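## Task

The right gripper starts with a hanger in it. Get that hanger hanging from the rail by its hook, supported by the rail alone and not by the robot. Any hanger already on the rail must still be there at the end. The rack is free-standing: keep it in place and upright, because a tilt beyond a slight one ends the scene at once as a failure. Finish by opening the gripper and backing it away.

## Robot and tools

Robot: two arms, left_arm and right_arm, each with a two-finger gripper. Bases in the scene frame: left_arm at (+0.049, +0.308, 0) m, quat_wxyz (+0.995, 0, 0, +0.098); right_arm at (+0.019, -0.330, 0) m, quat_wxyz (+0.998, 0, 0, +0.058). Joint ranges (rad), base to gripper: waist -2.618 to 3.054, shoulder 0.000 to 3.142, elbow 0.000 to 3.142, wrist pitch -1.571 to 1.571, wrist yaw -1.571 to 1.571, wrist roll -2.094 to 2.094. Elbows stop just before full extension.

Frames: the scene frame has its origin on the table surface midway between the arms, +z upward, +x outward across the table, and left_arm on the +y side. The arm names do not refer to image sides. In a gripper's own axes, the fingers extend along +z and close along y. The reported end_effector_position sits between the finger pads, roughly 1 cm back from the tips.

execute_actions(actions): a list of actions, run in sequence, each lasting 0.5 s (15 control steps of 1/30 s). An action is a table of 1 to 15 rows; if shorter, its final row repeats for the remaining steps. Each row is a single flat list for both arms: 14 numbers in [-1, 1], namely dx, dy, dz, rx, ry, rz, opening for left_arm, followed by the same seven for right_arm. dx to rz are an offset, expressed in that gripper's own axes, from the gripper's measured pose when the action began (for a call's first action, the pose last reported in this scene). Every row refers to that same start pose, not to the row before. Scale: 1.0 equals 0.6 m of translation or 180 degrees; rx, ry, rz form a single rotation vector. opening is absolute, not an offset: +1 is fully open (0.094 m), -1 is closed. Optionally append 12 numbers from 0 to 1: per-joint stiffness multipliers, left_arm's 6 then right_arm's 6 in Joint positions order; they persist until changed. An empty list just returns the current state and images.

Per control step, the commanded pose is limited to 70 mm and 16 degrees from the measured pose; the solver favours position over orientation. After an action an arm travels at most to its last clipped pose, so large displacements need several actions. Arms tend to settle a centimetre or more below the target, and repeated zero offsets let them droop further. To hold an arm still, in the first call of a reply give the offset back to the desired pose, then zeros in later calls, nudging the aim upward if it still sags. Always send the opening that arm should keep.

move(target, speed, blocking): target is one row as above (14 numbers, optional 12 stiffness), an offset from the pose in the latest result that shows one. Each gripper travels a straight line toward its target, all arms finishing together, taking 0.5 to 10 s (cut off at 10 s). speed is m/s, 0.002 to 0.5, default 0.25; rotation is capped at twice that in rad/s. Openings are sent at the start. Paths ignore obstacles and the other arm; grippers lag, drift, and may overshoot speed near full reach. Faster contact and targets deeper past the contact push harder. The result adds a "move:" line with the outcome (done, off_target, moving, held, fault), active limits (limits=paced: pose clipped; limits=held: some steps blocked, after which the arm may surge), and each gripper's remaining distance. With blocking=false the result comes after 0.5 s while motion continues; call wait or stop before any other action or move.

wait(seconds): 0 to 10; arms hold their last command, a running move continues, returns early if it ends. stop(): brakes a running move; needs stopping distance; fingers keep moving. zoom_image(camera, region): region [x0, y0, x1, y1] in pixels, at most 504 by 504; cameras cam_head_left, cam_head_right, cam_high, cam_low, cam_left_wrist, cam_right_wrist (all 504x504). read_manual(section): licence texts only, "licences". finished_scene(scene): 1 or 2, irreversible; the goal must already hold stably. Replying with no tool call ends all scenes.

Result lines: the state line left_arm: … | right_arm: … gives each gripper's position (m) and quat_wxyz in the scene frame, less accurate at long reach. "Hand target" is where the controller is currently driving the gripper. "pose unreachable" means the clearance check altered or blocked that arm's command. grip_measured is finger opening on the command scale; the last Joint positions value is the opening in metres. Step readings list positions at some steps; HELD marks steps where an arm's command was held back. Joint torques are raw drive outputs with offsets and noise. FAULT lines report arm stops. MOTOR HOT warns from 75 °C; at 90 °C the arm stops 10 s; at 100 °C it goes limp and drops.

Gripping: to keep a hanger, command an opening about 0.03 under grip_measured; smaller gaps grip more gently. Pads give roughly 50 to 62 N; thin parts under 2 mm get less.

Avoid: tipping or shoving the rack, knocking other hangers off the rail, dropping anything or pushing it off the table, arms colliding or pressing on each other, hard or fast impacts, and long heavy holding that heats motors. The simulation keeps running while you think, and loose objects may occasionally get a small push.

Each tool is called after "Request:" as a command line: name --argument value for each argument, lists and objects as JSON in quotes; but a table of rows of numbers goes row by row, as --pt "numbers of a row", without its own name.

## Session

Request:
execute_actions --actions '[]'

Scene clock: 0.00 s.
left_arm: end_effector_position=(+0.4196, +0.3823, +0.4155) grip_measured=+1.000 end_effector_quat_wxyz=(+0.711, -0.070, +0.696, +0.068) | right_arm: end_effector_position=(+0.2569, +0.0779, +0.3973) grip_measured=-0.847 end_effector_quat_wxyz=(+0.535, -0.208, +0.806, +0.145)
Joint positions: left_arm=[-0.002  1.038  1.055  0.004  0.    -0.006  0.094] | right_arm=[ 1.169  1.717  1.979 -0.787  0.697  0.369  0.007]
Joint velocities: left_arm=[ 0.002  0.022 -0.007  0.066  0.007  0.007  0.   ] | right_arm=[-0.007  0.012 -0.012  0.007  0.022 -0.037 -0.001]
Joint torques (N m, as the arm reports them, + toward a larger angle): no reading
Hand target (left_arm): +0.416, +0.382, +0.427; +0.721, -0.069, +0.686, +0.068
Hand target (right_arm): +0.257, +0.075, +0.406; +0.542, -0.199, +0.802, +0.151
Joint stiffness scale: left_arm=[1. 1. 1. 1. 1. 1.] | right_arm=[1. 1. 1. 1. 1. 1.]
camera_calibration (this result's frames):
cam_left_wrist: T_world_to_cam=[[0.251875, -0.967686, 0.012, 0.262564], [-0.672958, -0.184045, -0.716418, 0.654139], [0.695476, 0.172372, -0.697568, 0.0536091], [0, 0, 0, 1]] pos_world=[0.336791, 0.36523, 0.502882]
cam_right_wrist: T_world_to_cam=[[0.516687, -0.815116, 0.261955, -0.188595], [-0.505828, -0.537474, -0.67473, 0.479392], [0.690777, 0.21612, -0.690014, 0.187716], [0, 0, 0, 1]] pos_world=[0.210264, 0.0633648, 0.50239]

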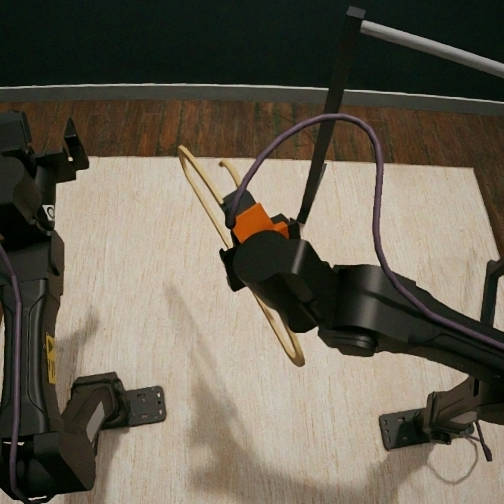

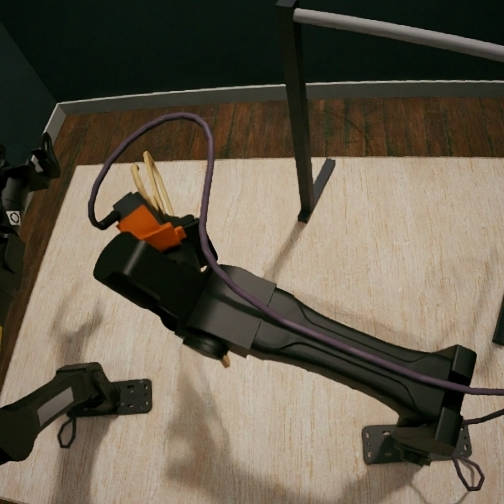

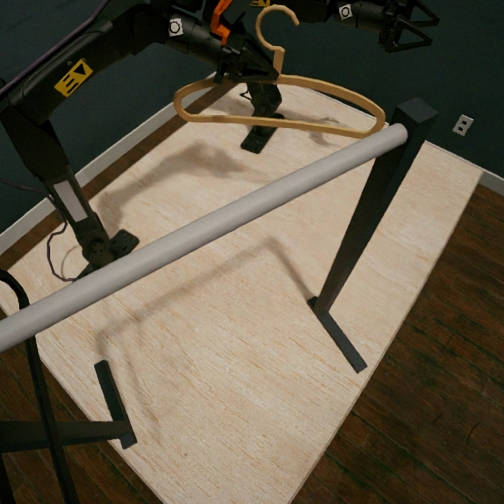

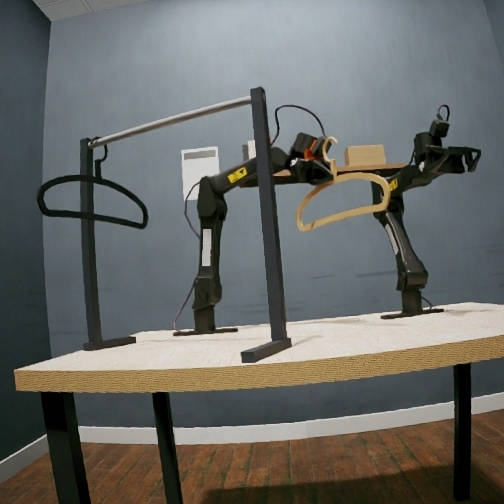

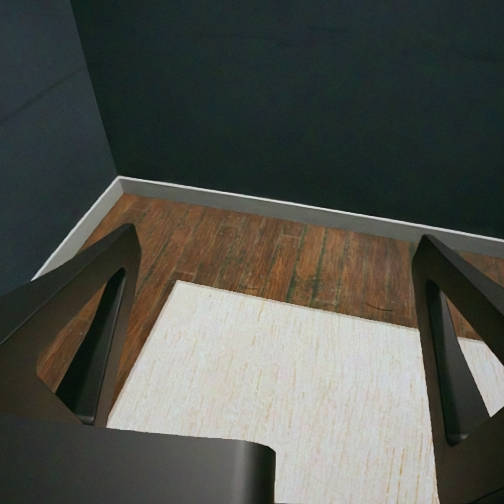

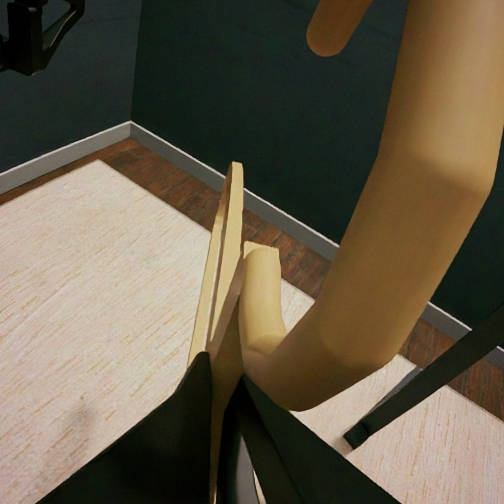

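Request:
move --target '[0,0,0,0,0,0,1,0.04,-0.375,-0.248,0.204,-0.002,0.086,-1]' --speed 0.15

Scene clock: 14.60 s.
left_arm: end_effector_position=(+0.4196, +0.3823, +0.4155) grip_measured=+1.000 end_effector_quat_wxyz=(+0.711, -0.070, +0.696, +0.068) | right_arm: end_effector_position=(+0.2358, -0.1792, +0.4234) grip_measured=-0.859 end_effector_quat_wxyz=(+0.555, +0.046, +0.831, -0.006)
Joint positions: left_arm=[-0.002  1.038  1.055  0.004  0.    -0.006  0.094] | right_arm=[ 1.134  1.321  1.862 -1.568  1.106  1.022  0.007]
Joint velocities: left_arm=[-0.002 -0.022 -0.022 -0.022  0.007 -0.081  0.   ] | right_arm=[-0.022 -0.007 -0.007  0.007  0.022 -0.007 -0.001]
Joint torques (N m, as the arm reports them, + toward a larger angle): left_arm=[ 0.04 -2.49  8.43  1.76 -0.01  0.  ] | right_arm=[-0.86 -3.81  5.09  1.02  0.72  0.07]
Hand target (left_arm): +0.420, +0.382, +0.415; +0.711, -0.070, +0.696, +0.068
Hand target (right_arm): +0.237, -0.191, +0.430; +0.568, +0.061, +0.820, -0.014
Off the commanded pose (left_arm): 0.000 m, 0 deg.
Off the commanded pose (right_arm): 0.013 m, 6 deg.
Joint stiffness scale: left_arm=[1. 1. 1. 1. 1. 1.] | right_arm=[1. 1. 1. 1. 1. 1.]
joint sent to its limit (right arm) — the command would take joint 4 (wrist pitch) past its lower limit, so that joint was sent only as far as its limit.
move: off_target (right_arm)
camera_calibration (this result's frames):
cam_left_wrist: T_world_to_cam=[[0.251875, -0.967686, 0.012, 0.262564], [-0.672958, -0.184045, -0.716418, 0.654139], [0.695476, 0.172372, -0.697568, 0.0536091], [0, 0, 0, 1]] pos_world=[0.336791, 0.36523, 0.502882]
cam_right_wrist: T_world_to_cam=[[-0.0302672, -0.972063, 0.232761, -0.280939], [-0.718221, -0.140803, -0.68142, 0.47208], [0.695157, -0.187799, -0.693894, 0.204073], [0, 0, 0, 1]] pos_world=[0.188692, -0.168296, 0.528681]

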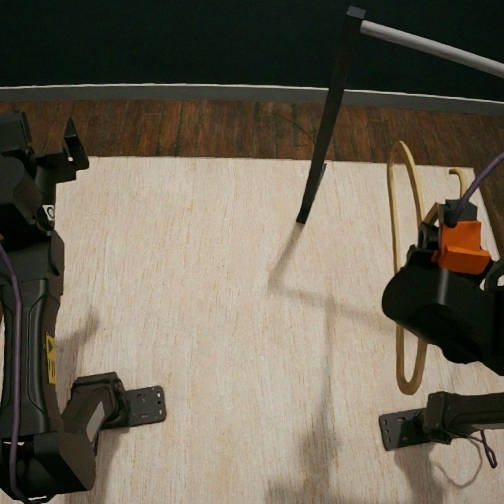

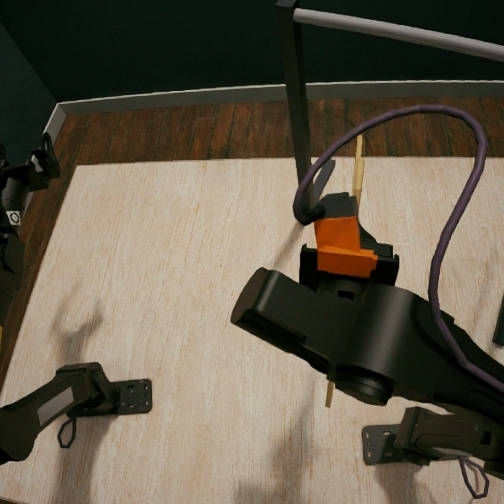

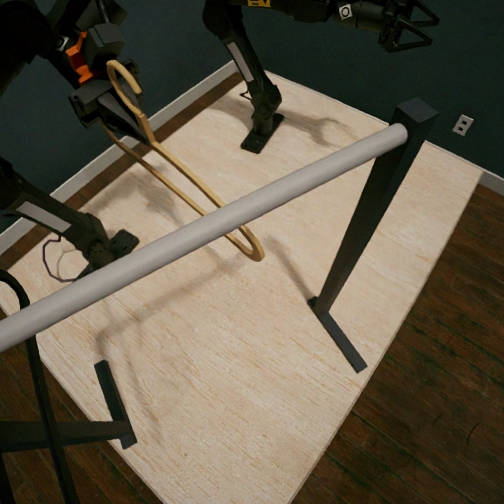

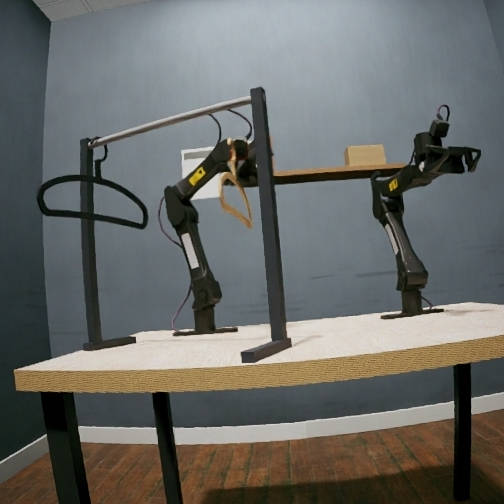

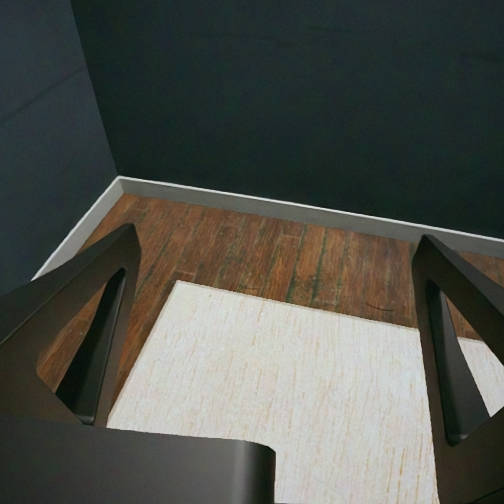

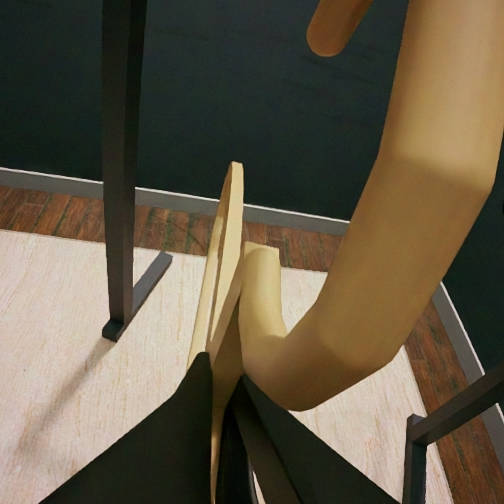

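Request:
move --target '[0,0,0,0,0,0,1,-0.267,0,0.233,0,-0.05,0,-1]' --speed 0.1

Request:
zoom_image --camera "cam_low" --region '[160,60,300,200]'

Scene clock: 25.33 s.
left_arm: end_effector_position=(+0.4196, +0.3823, +0.4155) grip_measured=+1.000 end_effector_quat_wxyz=(+0.711, -0.070, +0.696, +0.068) | right_arm: end_effector_position=(+0.4264, -0.1971, +0.5089) grip_measured=-0.859 end_effector_quat_wxyz=(+0.610, +0.038, +0.791, -0.009)
Joint positions: left_arm=[-0.002  1.038  1.055  0.004  0.    -0.006  0.094] | right_arm=[ 0.429  1.681  2.325 -0.956  0.585  0.21   0.007]
Joint velocities: left_arm=[-0.027  0.027 -0.012 -0.037 -0.007 -0.022  0.   ] | right_arm=[-0.012  0.002 -0.032 -0.022 -0.007 -0.007 -0.   ]
Joint torques (N m, as the arm reports them, + toward a larger angle): left_arm=[ 0.03 -2.49  8.41  1.76  0.    0.01] | right_arm=[-0.85 -5.74  8.27  1.93  0.04 -0.06]
Hand target (left_arm): +0.420, +0.382, +0.415; +0.711, -0.070, +0.696, +0.068
Hand target (right_arm): +0.427, -0.201, +0.519; +0.621, +0.044, +0.783, -0.006
Off the commanded pose (left_arm): 0.000 m, 0 deg.
Off the commanded pose (right_arm): 0.009 m, 2 deg.
Joint stiffness scale: left_arm=[1. 1. 1. 1. 1. 1.] | right_arm=[1. 1. 1. 1. 1. 1.]
move: done
camera_calibration (this result's frames):
cam_left_wrist: T_world_to_cam=[[0.251875, -0.967686, 0.012, 0.262564], [-0.672958, -0.184045, -0.716418, 0.654139], [0.695476, 0.172372, -0.697568, 0.0536091], [0, 0, 0, 1]] pos_world=[0.336791, 0.36523, 0.502882]
cam_right_wrist: T_world_to_cam=[[-0.0556626, -0.967616, 0.246214, -0.307553], [-0.619712, -0.159867, -0.768374, 0.663211], [0.782853, -0.195352, -0.590745, 0.0361596], [0, 0, 0, 1]] pos_world=[0.365573, -0.184504, 0.606679]

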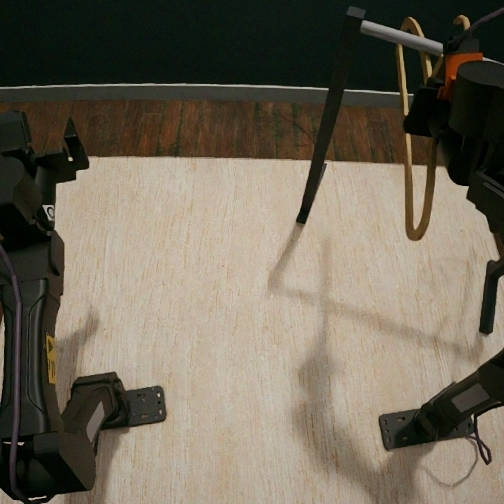

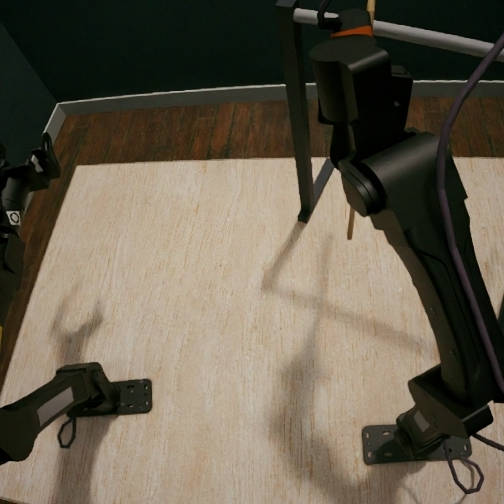

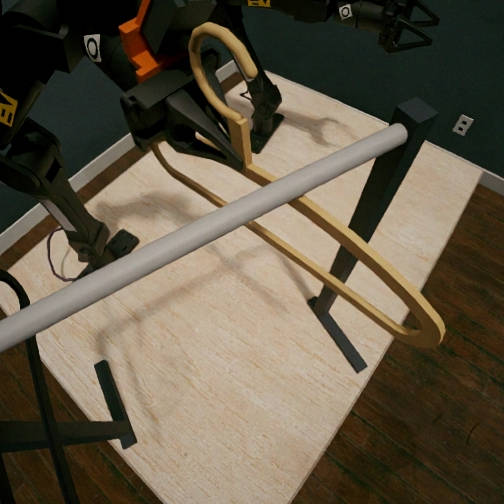

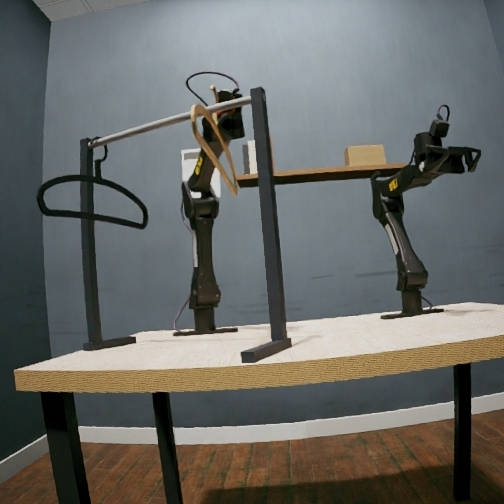

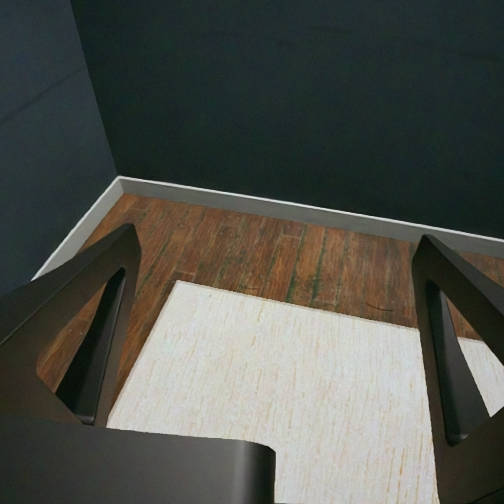

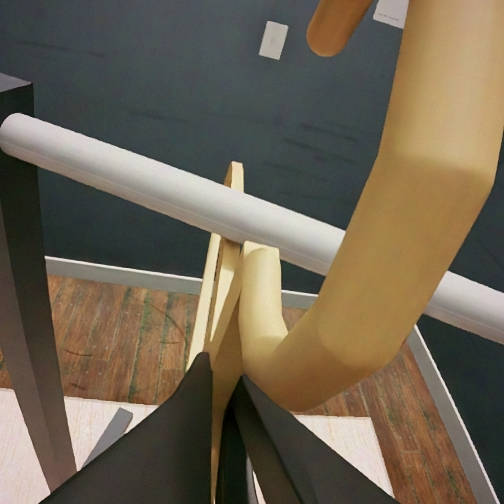

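Region (160, 60, 300, 200) of cam_low's 504x504 image, scaled by 3.600, with more detail than that image has.

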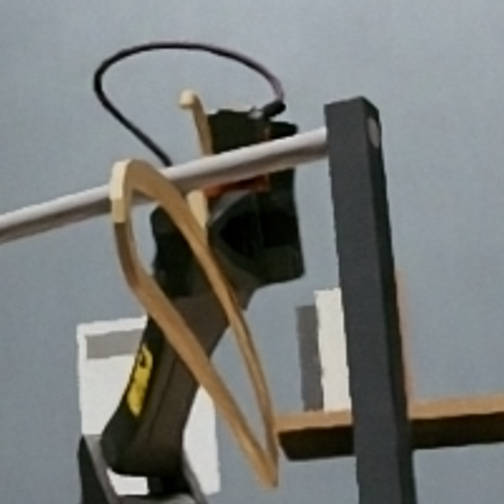

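Request:
move --target '[0,0,0,0,0,0,1,0.02,0,0.1,0,0,0,-1]' --speed 0.04

Request:
zoom_image --camera "cam_low" --region '[160,60,300,200]'

Scene clock: 34.87 s.
left_arm: end_effector_position=(+0.4196, +0.3823, +0.4155) grip_measured=+1.000 end_effector_quat_wxyz=(+0.711, -0.070, +0.696, +0.068) | right_arm: end_effector_position=(+0.4767, -0.1989, +0.4732) grip_measured=-0.859 end_effector_quat_wxyz=(+0.595, +0.032, +0.803, -0.012)
Joint positions: left_arm=[-0.002  1.038  1.055  0.004  0.    -0.006  0.094] | right_arm=[ 0.338  1.754  2.255 -0.838  0.492  0.184  0.007]
Joint velocities: left_arm=[-0.012  0.012 -0.012  0.051  0.007  0.081  0.   ] | right_arm=[-0.007  0.002 -0.017 -0.007 -0.037 -0.066  0.001]
Joint torques (N m, as the arm reports them, + toward a larger angle): left_arm=[ 0.03 -2.49  8.42  1.76 -0.01  0.  ] | right_arm=[-0.88 -7.32  6.47  2.24  0.03 -0.11]
Hand target (left_arm): +0.420, +0.382, +0.415; +0.711, -0.070, +0.696, +0.068
Hand target (right_arm): +0.481, -0.201, +0.482; +0.610, +0.038, +0.792, -0.009
Off the commanded pose (left_arm): 0.000 m, 0 deg.
Off the commanded pose (right_arm): 0.010 m, 2 deg.
Joint stiffness scale: left_arm=[1. 1. 1. 1. 1. 1.] | right_arm=[1. 1. 1. 1. 1. 1.]
move: done
camera_calibration (this result's frames):
cam_left_wrist: T_world_to_cam=[[0.251875, -0.967686, 0.012, 0.262564], [-0.672958, -0.184045, -0.716418, 0.654139], [0.695476, 0.172372, -0.697568, 0.0536091], [0, 0, 0, 1]] pos_world=[0.336791, 0.36523, 0.502882]
cam_right_wrist: T_world_to_cam=[[-0.0408712, -0.965051, 0.258857, -0.310292], [-0.647472, -0.171737, -0.742487, 0.665336], [0.760993, -0.197949, -0.617824, -0.00195562], [0, 0, 0, 1]] pos_world=[0.419592, -0.185572, 0.573116]

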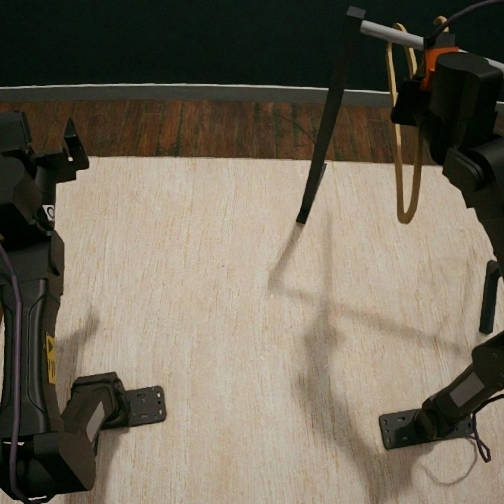

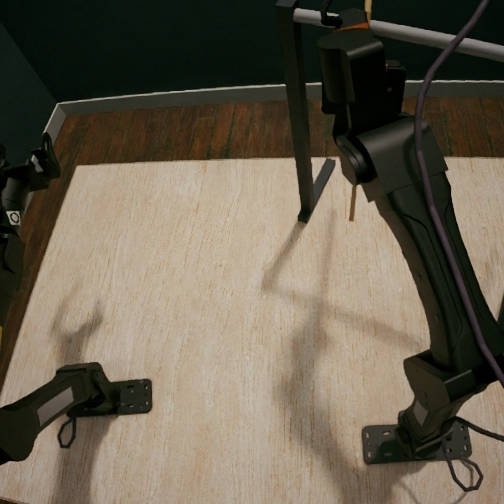

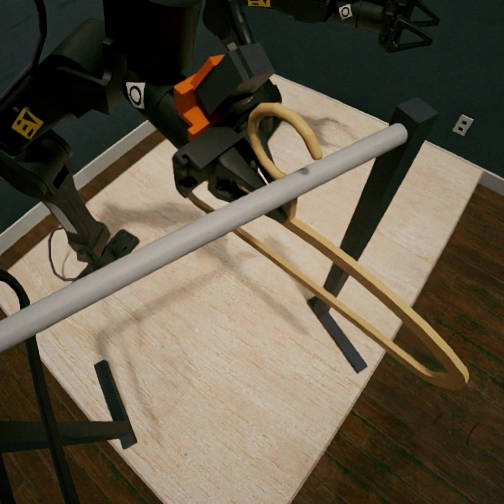

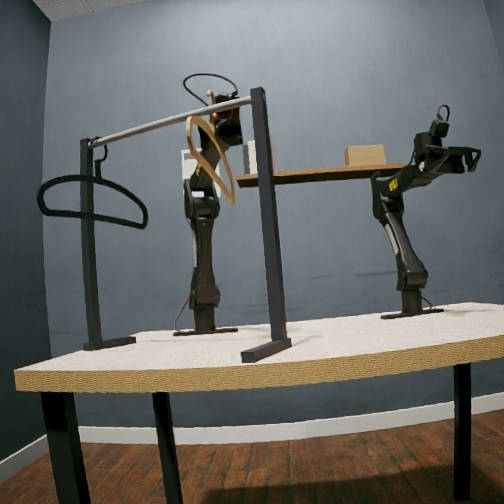

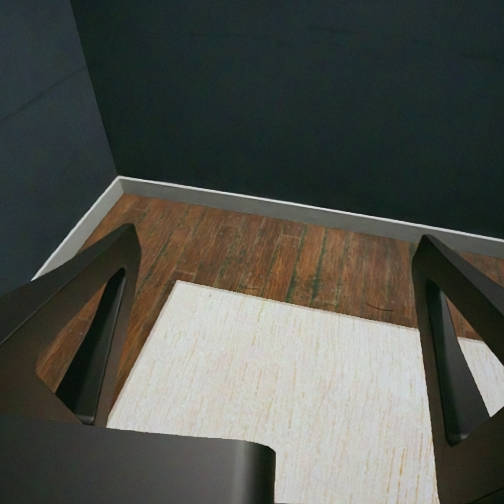

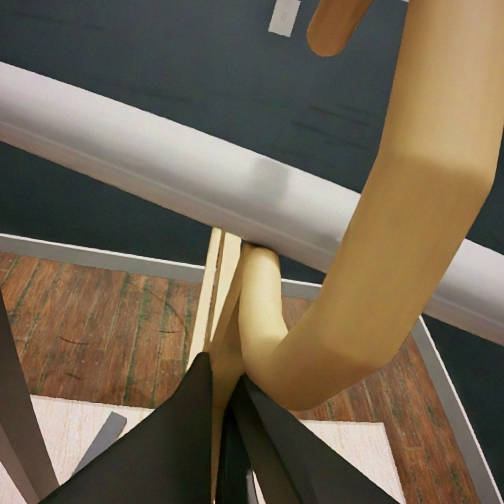

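Region (160, 60, 300, 200) of cam_low's 504x504 image, scaled by 3.600, with more detail than that image has.

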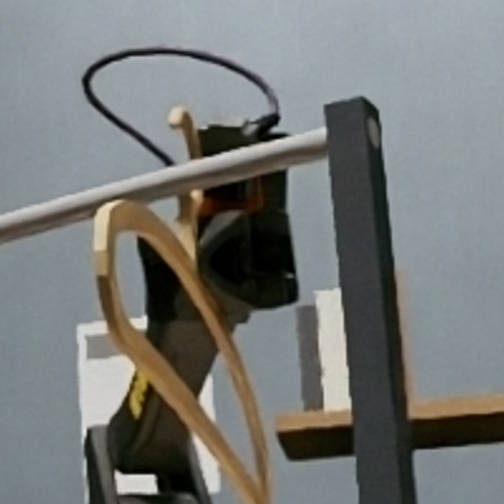

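Request:
move --target '[0,0,0,0,0,0,1,-0.032,0,0.075,0,0,0,-1]' --speed 0.04

Scene clock: 39.00 s.
left_arm: end_effector_position=(+0.4196, +0.3823, +0.4155) grip_measured=+1.000 end_effector_quat_wxyz=(+0.711, -0.070, +0.696, +0.068) | right_arm: end_effector_position=(+0.5179, -0.1961, +0.4618) grip_measured=-0.859 end_effector_quat_wxyz=(+0.572, +0.020, +0.820, -0.015)
Joint positions: left_arm=[-0.002  1.038  1.055  0.004  0.    -0.006  0.094] | right_arm=[ 0.286  2.013  2.642 -1.015  0.423  0.165  0.007]
Joint velocities: left_arm=[-0.002 -0.012  0.012  0.007 -0.022  0.066  0.   ] | right_arm=[ 0.012  0.032  0.09  -0.125 -0.051  0.007  0.001]
Joint torques (N m, as the arm reports them, + toward a larger angle): left_arm=[ 0.04 -2.5   8.41  1.76 -0.01  0.  ] | right_arm=[-1.45 -8.57  8.49  2.37  0.13 -0.15]
Hand target (left_arm): +0.420, +0.382, +0.415; +0.711, -0.070, +0.696, +0.068
Hand target (right_arm): +0.524, -0.204, +0.477; +0.595, +0.032, +0.803, -0.012
Off the commanded pose (left_arm): 0.000 m, 0 deg.
Off the commanded pose (right_arm): 0.019 m, 4 deg.
Joint stiffness scale: left_arm=[1. 1. 1. 1. 1. 1.] | right_arm=[1. 1. 1. 1. 1. 1.]
move: off_target (right_arm)
camera_calibration (this result's frames):
cam_left_wrist: T_world_to_cam=[[0.251875, -0.967686, 0.012, 0.262564], [-0.672958, -0.184045, -0.716418, 0.654139], [0.695476, 0.172372, -0.697568, 0.0536091], [0, 0, 0, 1]] pos_world=[0.336791, 0.36523, 0.502882]
cam_right_wrist: T_world_to_cam=[[-0.00848017, -0.961085, 0.276123, -0.326868], [-0.684964, -0.195595, -0.701831, 0.679988], [0.728528, -0.195086, -0.65665, -0.00444597], [0, 0, 0, 1]] pos_world=[0.466234, -0.182013, 0.564573]

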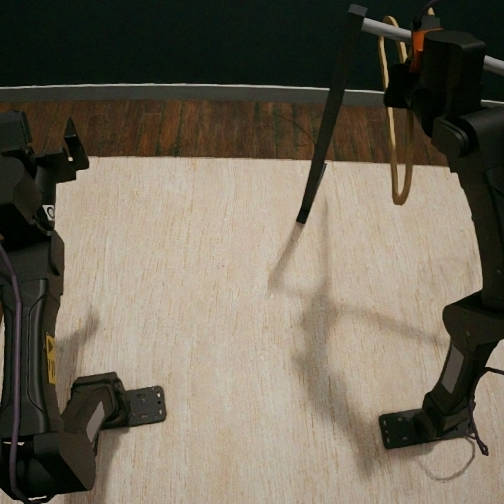

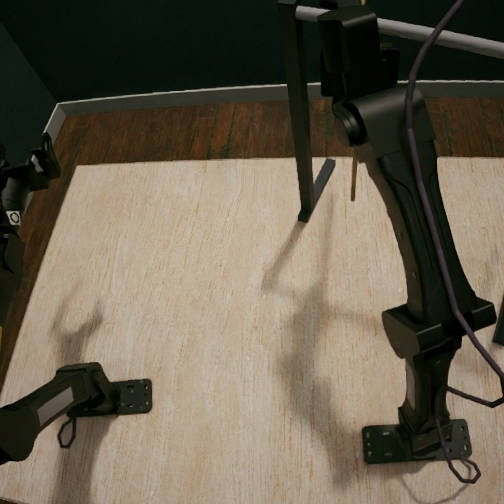

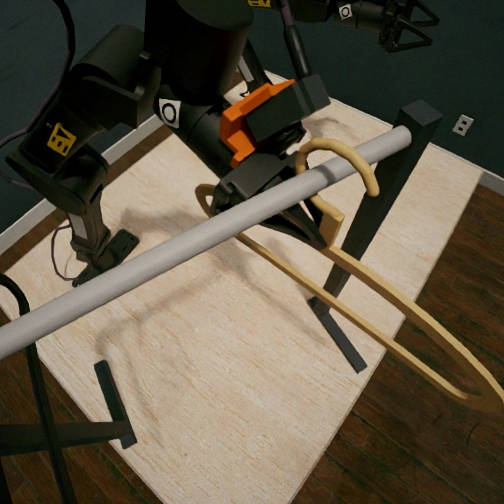

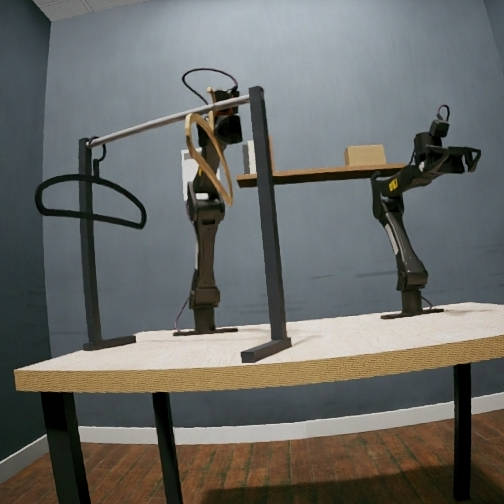

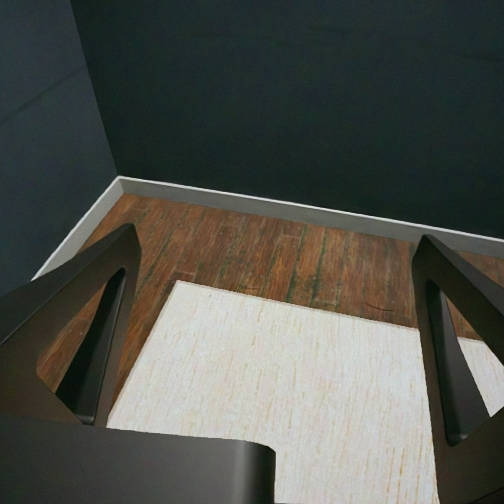

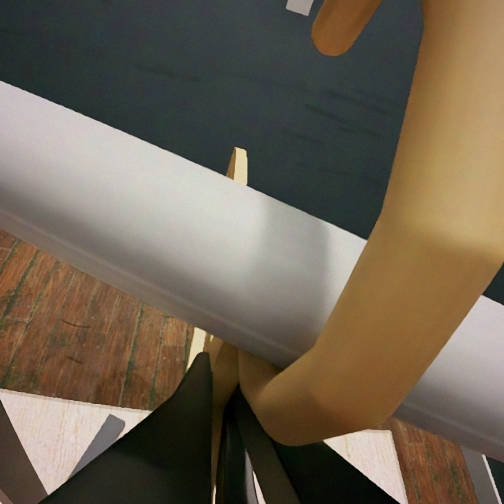

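Request:
move --target '[0,0,0,0,0,0,1,0.03,0,-0.022,0,0,0,-1]' --speed 0.03

Scene clock: 42.87 s.
left_arm: end_effector_position=(+0.4196, +0.3823, +0.4155) grip_measured=+1.000 end_effector_quat_wxyz=(+0.711, -0.070, +0.696, +0.068) | right_arm: end_effector_position=(+0.5041, -0.1930, +0.4375) grip_measured=-0.859 end_effector_quat_wxyz=(+0.556, +0.008, +0.831, -0.019)
Joint positions: left_arm=[-0.002  1.038  1.055  0.004  0.    -0.006  0.094] | right_arm=[ 0.304  1.859  2.32  -0.893  0.428  0.164  0.007]
Joint velocities: left_arm=[-0.002  0.002 -0.022 -0.037 -0.007  0.037  0.   ] | right_arm=[-0.022  0.002 -0.022  0.022 -0.007 -0.051 -0.   ]
Joint torques (N m, as the arm reports them, + toward a larger angle): left_arm=[ 0.07 -2.48  8.41  1.76  0.01  0.  ] | right_arm=[  0.49 -10.59   6.16   2.     0.15   0.1 ]
Hand target (left_arm): +0.420, +0.382, +0.415; +0.711, -0.070, +0.696, +0.068
Hand target (right_arm): +0.499, -0.195, +0.450; +0.572, +0.020, +0.820, -0.014
Off the commanded pose (left_arm): 0.000 m, 0 deg.
Off the commanded pose (right_arm): 0.013 m, 3 deg.
Joint stiffness scale: left_arm=[1. 1. 1. 1. 1. 1.] | right_arm=[1. 1. 1. 1. 1. 1.]
move: off_target (right_arm)
camera_calibration (this result's frames):
cam_left_wrist: T_world_to_cam=[[0.251875, -0.967686, 0.012, 0.262564], [-0.672958, -0.184045, -0.716418, 0.654139], [0.695476, 0.172372, -0.697568, 0.0536091], [0, 0, 0, 1]] pos_world=[0.336791, 0.36523, 0.502882]
cam_right_wrist: T_world_to_cam=[[0.0163669, -0.955226, 0.295423, -0.33717], [-0.709143, -0.219381, -0.670066, 0.64771], [0.704875, -0.19853, -0.680983, 0.0121031], [0, 0, 0, 1]] pos_world=[0.456306, -0.177575, 0.541858]

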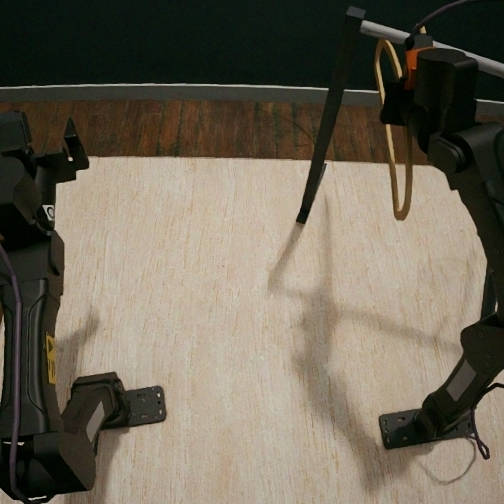

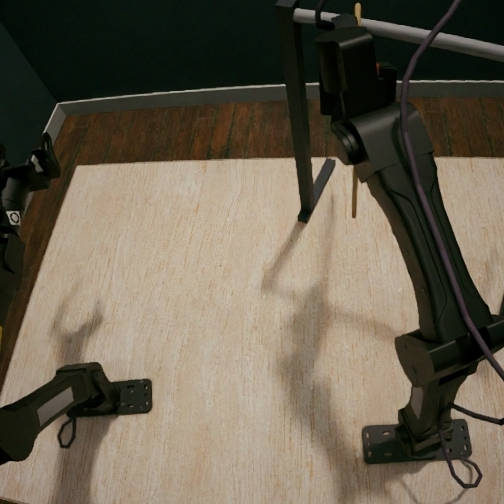

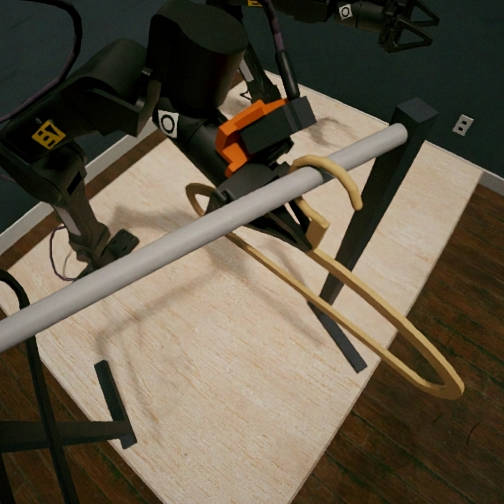

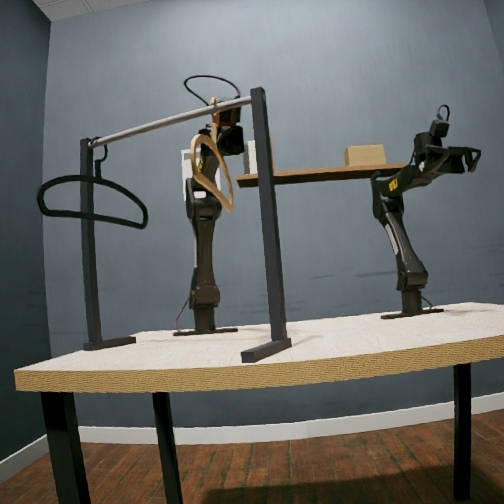

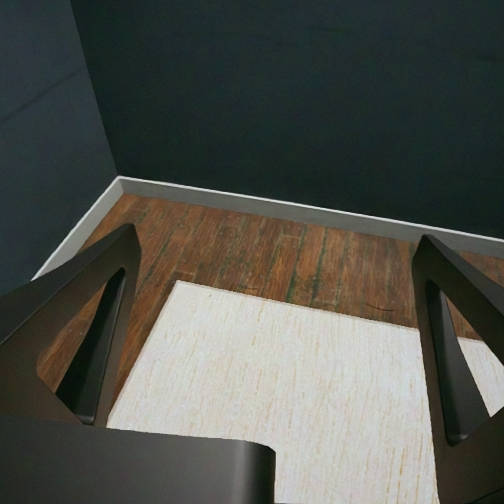

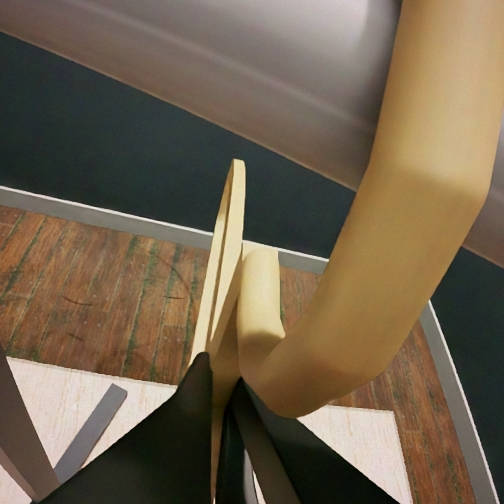

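Seated; release and withdraw.

Request:
move --target '[0,0,0,0,0,0,1,-0.015,0,0,0,0,0,-0.2]' --speed 0.03

Request:
move --target '[0,0,0,0,0,0,1,0,0,-0.28,0,0,0,-0.2]' --speed 0.1

Scene clock: 48.27 s.
left_arm: end_effector_position=(+0.4196, +0.3823, +0.4155) grip_measured=+1.000 end_effector_quat_wxyz=(+0.711, -0.070, +0.696, +0.068) | right_arm: end_effector_position=(+0.5073, -0.1917, +0.4449) grip_measured=-0.202 end_effector_quat_wxyz=(+0.559, +0.009, +0.829, -0.018)
Joint positions: left_arm=[-0.002  1.038  1.055  0.004  0.    -0.006  0.094] | right_arm=[ 0.304  1.905  2.418 -0.937  0.429  0.164  0.038]
Joint velocities: left_arm=[-0.032 -0.002 -0.017  0.037  0.051  0.022  0.   ] | right_arm=[-0.017  0.017  0.017 -0.037 -0.022  0.066  0.001]
Joint torques (N m, as the arm reports them, + toward a larger angle): left_arm=[ 0.06 -2.5   8.39  1.76 -0.01  0.  ] | right_arm=[-0.3  -7.74  8.56  1.75  0.05 -0.04]
Hand target (left_arm): +0.420, +0.382, +0.415; +0.711, -0.070, +0.696, +0.068
Hand target (right_arm): +0.507, -0.193, +0.446; +0.557, +0.008, +0.830, -0.019
Off the commanded pose (left_arm): 0.000 m, 0 deg.
Off the commanded pose (right_arm): 0.002 m, 0 deg.
Joint stiffness scale: left_arm=[1. 1. 1. 1. 1. 1.] | right_arm=[1. 1. 1. 1. 1. 1.]
move: done
camera_calibration (this result's frames):
cam_left_wrist: T_world_to_cam=[[0.251875, -0.967686, 0.012, 0.262564], [-0.672958, -0.184045, -0.716418, 0.654139], [0.695476, 0.172372, -0.697568, 0.0536091], [0, 0, 0, 1]] pos_world=[0.336791, 0.36523, 0.502882]
cam_right_wrist: T_world_to_cam=[[0.0138212, -0.955978, 0.293114, -0.336008], [-0.704993, -0.217197, -0.675138, 0.655865], [0.70908, -0.197312, -0.676959, 0.0114923], [0, 0, 0, 1]] pos_world=[0.458875, -0.176496, 0.549068]

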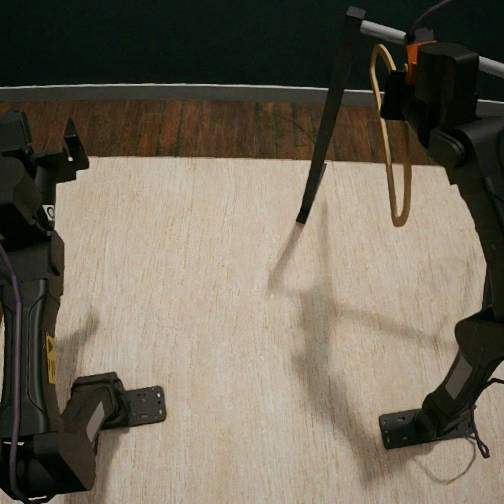

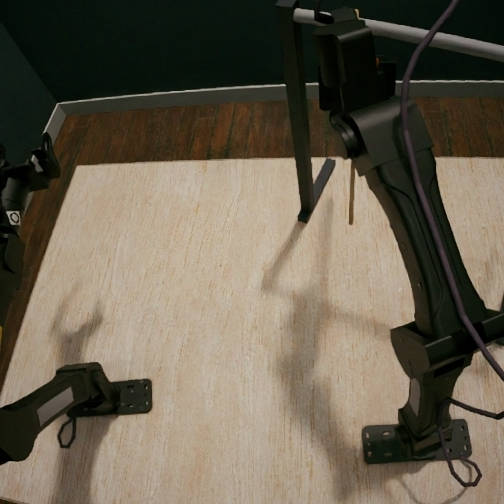

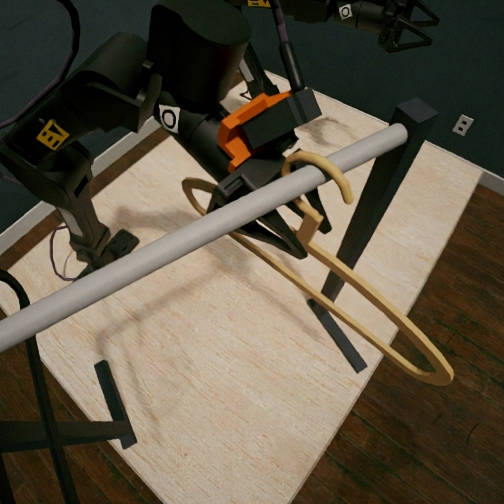

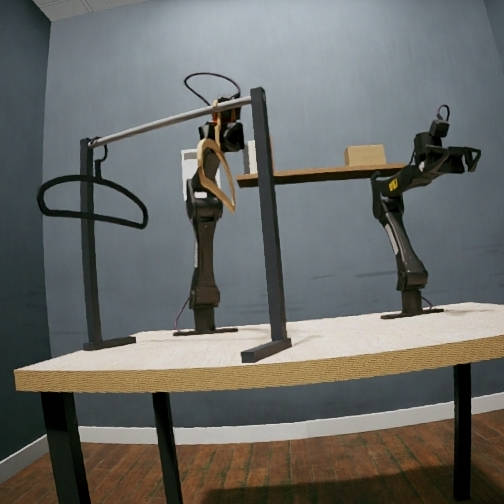

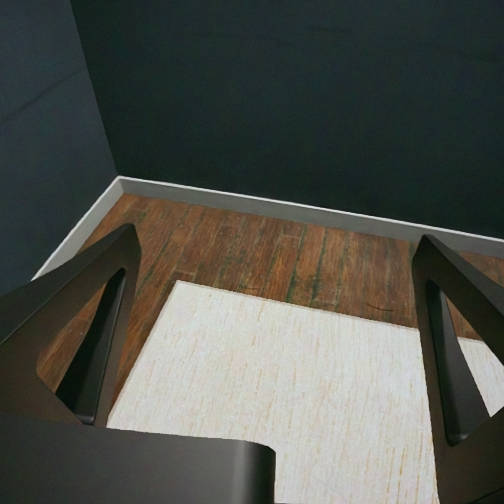

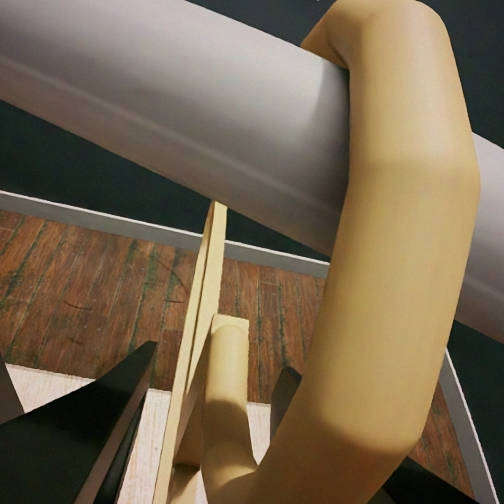

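Scene clock: 50.73 s.
left_arm: end_effector_position=(+0.4196, +0.3823, +0.4155) grip_measured=+1.000 end_effector_quat_wxyz=(+0.711, -0.070, +0.696, +0.068) | right_arm: end_effector_position=(+0.3498, -0.1842, +0.5085) grip_measured=-0.202 end_effector_quat_wxyz=(+0.561, +0.006, +0.828, -0.017)
Joint positions: left_arm=[-0.002  1.038  1.055  0.004  0.    -0.006  0.094] | right_arm=[ 0.623  1.713  2.609 -1.406  0.709  0.327  0.038]
Joint velocities: left_arm=[ 0.002 -0.012  0.007 -0.022 -0.007  0.022  0.   ] | right_arm=[-0.022  0.002  0.012  0.007  0.037 -0.022 -0.001]
Joint torques (N m, as the arm reports them, + toward a larger angle): left_arm=[ 0.01 -2.48  8.42  1.75  0.   -0.01] | right_arm=[ 0.9  -3.47  6.47  1.58  0.28  0.08]
Hand target (left_arm): +0.420, +0.382, +0.415; +0.711, -0.070, +0.696, +0.068
Hand target (right_arm): +0.350, -0.181, +0.507; +0.559, +0.008, +0.829, -0.020
Off the commanded pose (left_arm): 0.000 m, 0 deg.
Off the commanded pose (right_arm): 0.002 m, 0 deg.
Joint stiffness scale: left_arm=[1. 1. 1. 1. 1. 1.] | right_arm=[1. 1. 1. 1. 1. 1.]
move: done
camera_calibration (this result's frames):
cam_left_wrist: T_world_to_cam=[[0.251875, -0.967686, 0.012, 0.262564], [-0.672958, -0.184045, -0.716418, 0.654139], [0.695476, 0.172372, -0.697568, 0.0536091], [0, 0, 0, 1]] pos_world=[0.336791, 0.36523, 0.502882]
cam_right_wrist: T_world_to_cam=[[0.0189452, -0.955777, 0.293483, -0.347233], [-0.700571, -0.222116, -0.678133, 0.588476], [0.713331, -0.192758, -0.673797, 0.165407], [0, 0, 0, 1]] pos_world=[0.300858, -0.169284, 0.612423]

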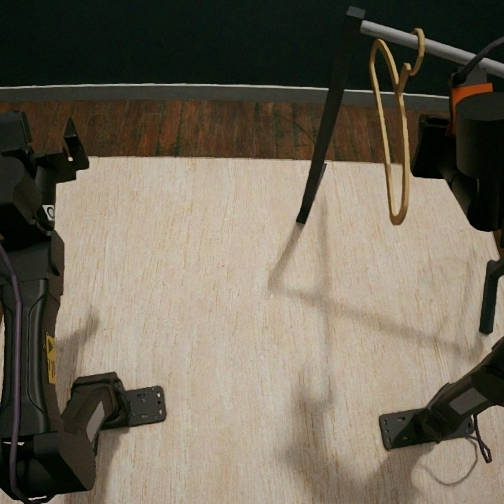

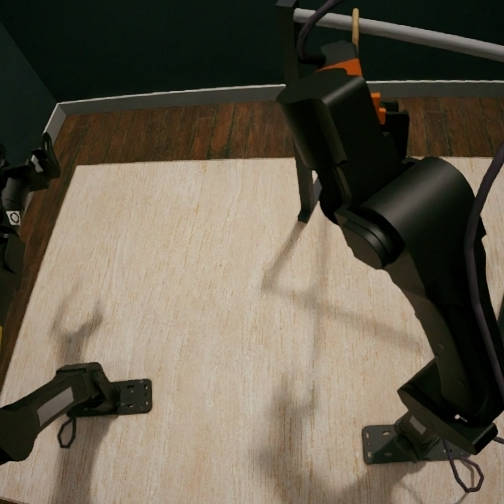

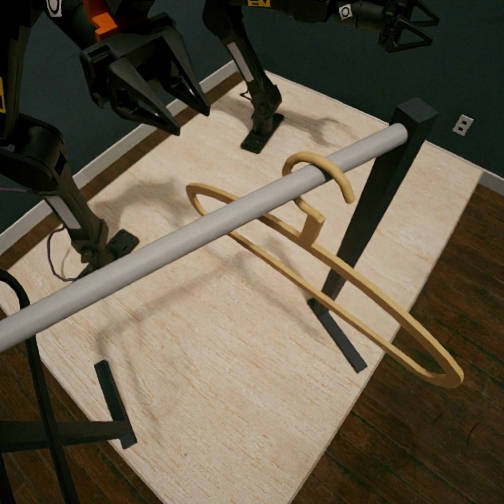

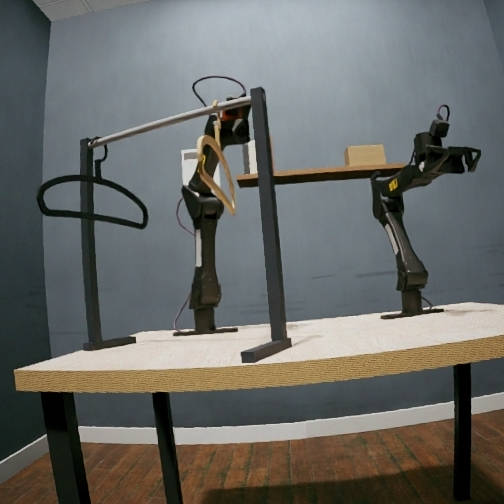

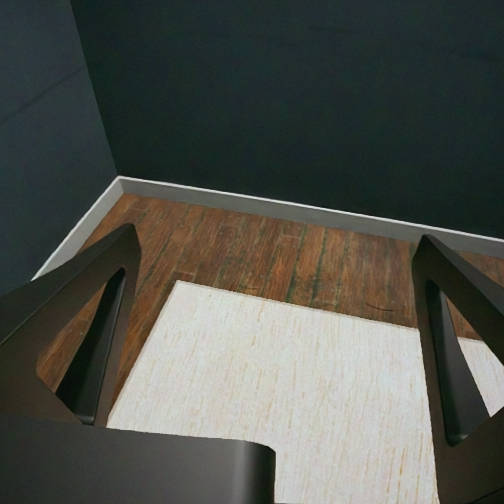

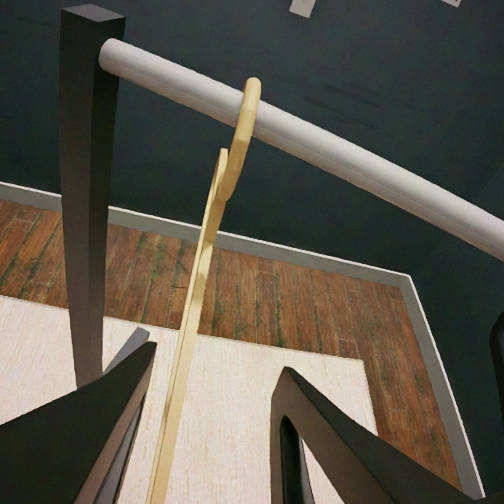

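Request:
finished_scene --scene 2

The scene is finished: the task was done.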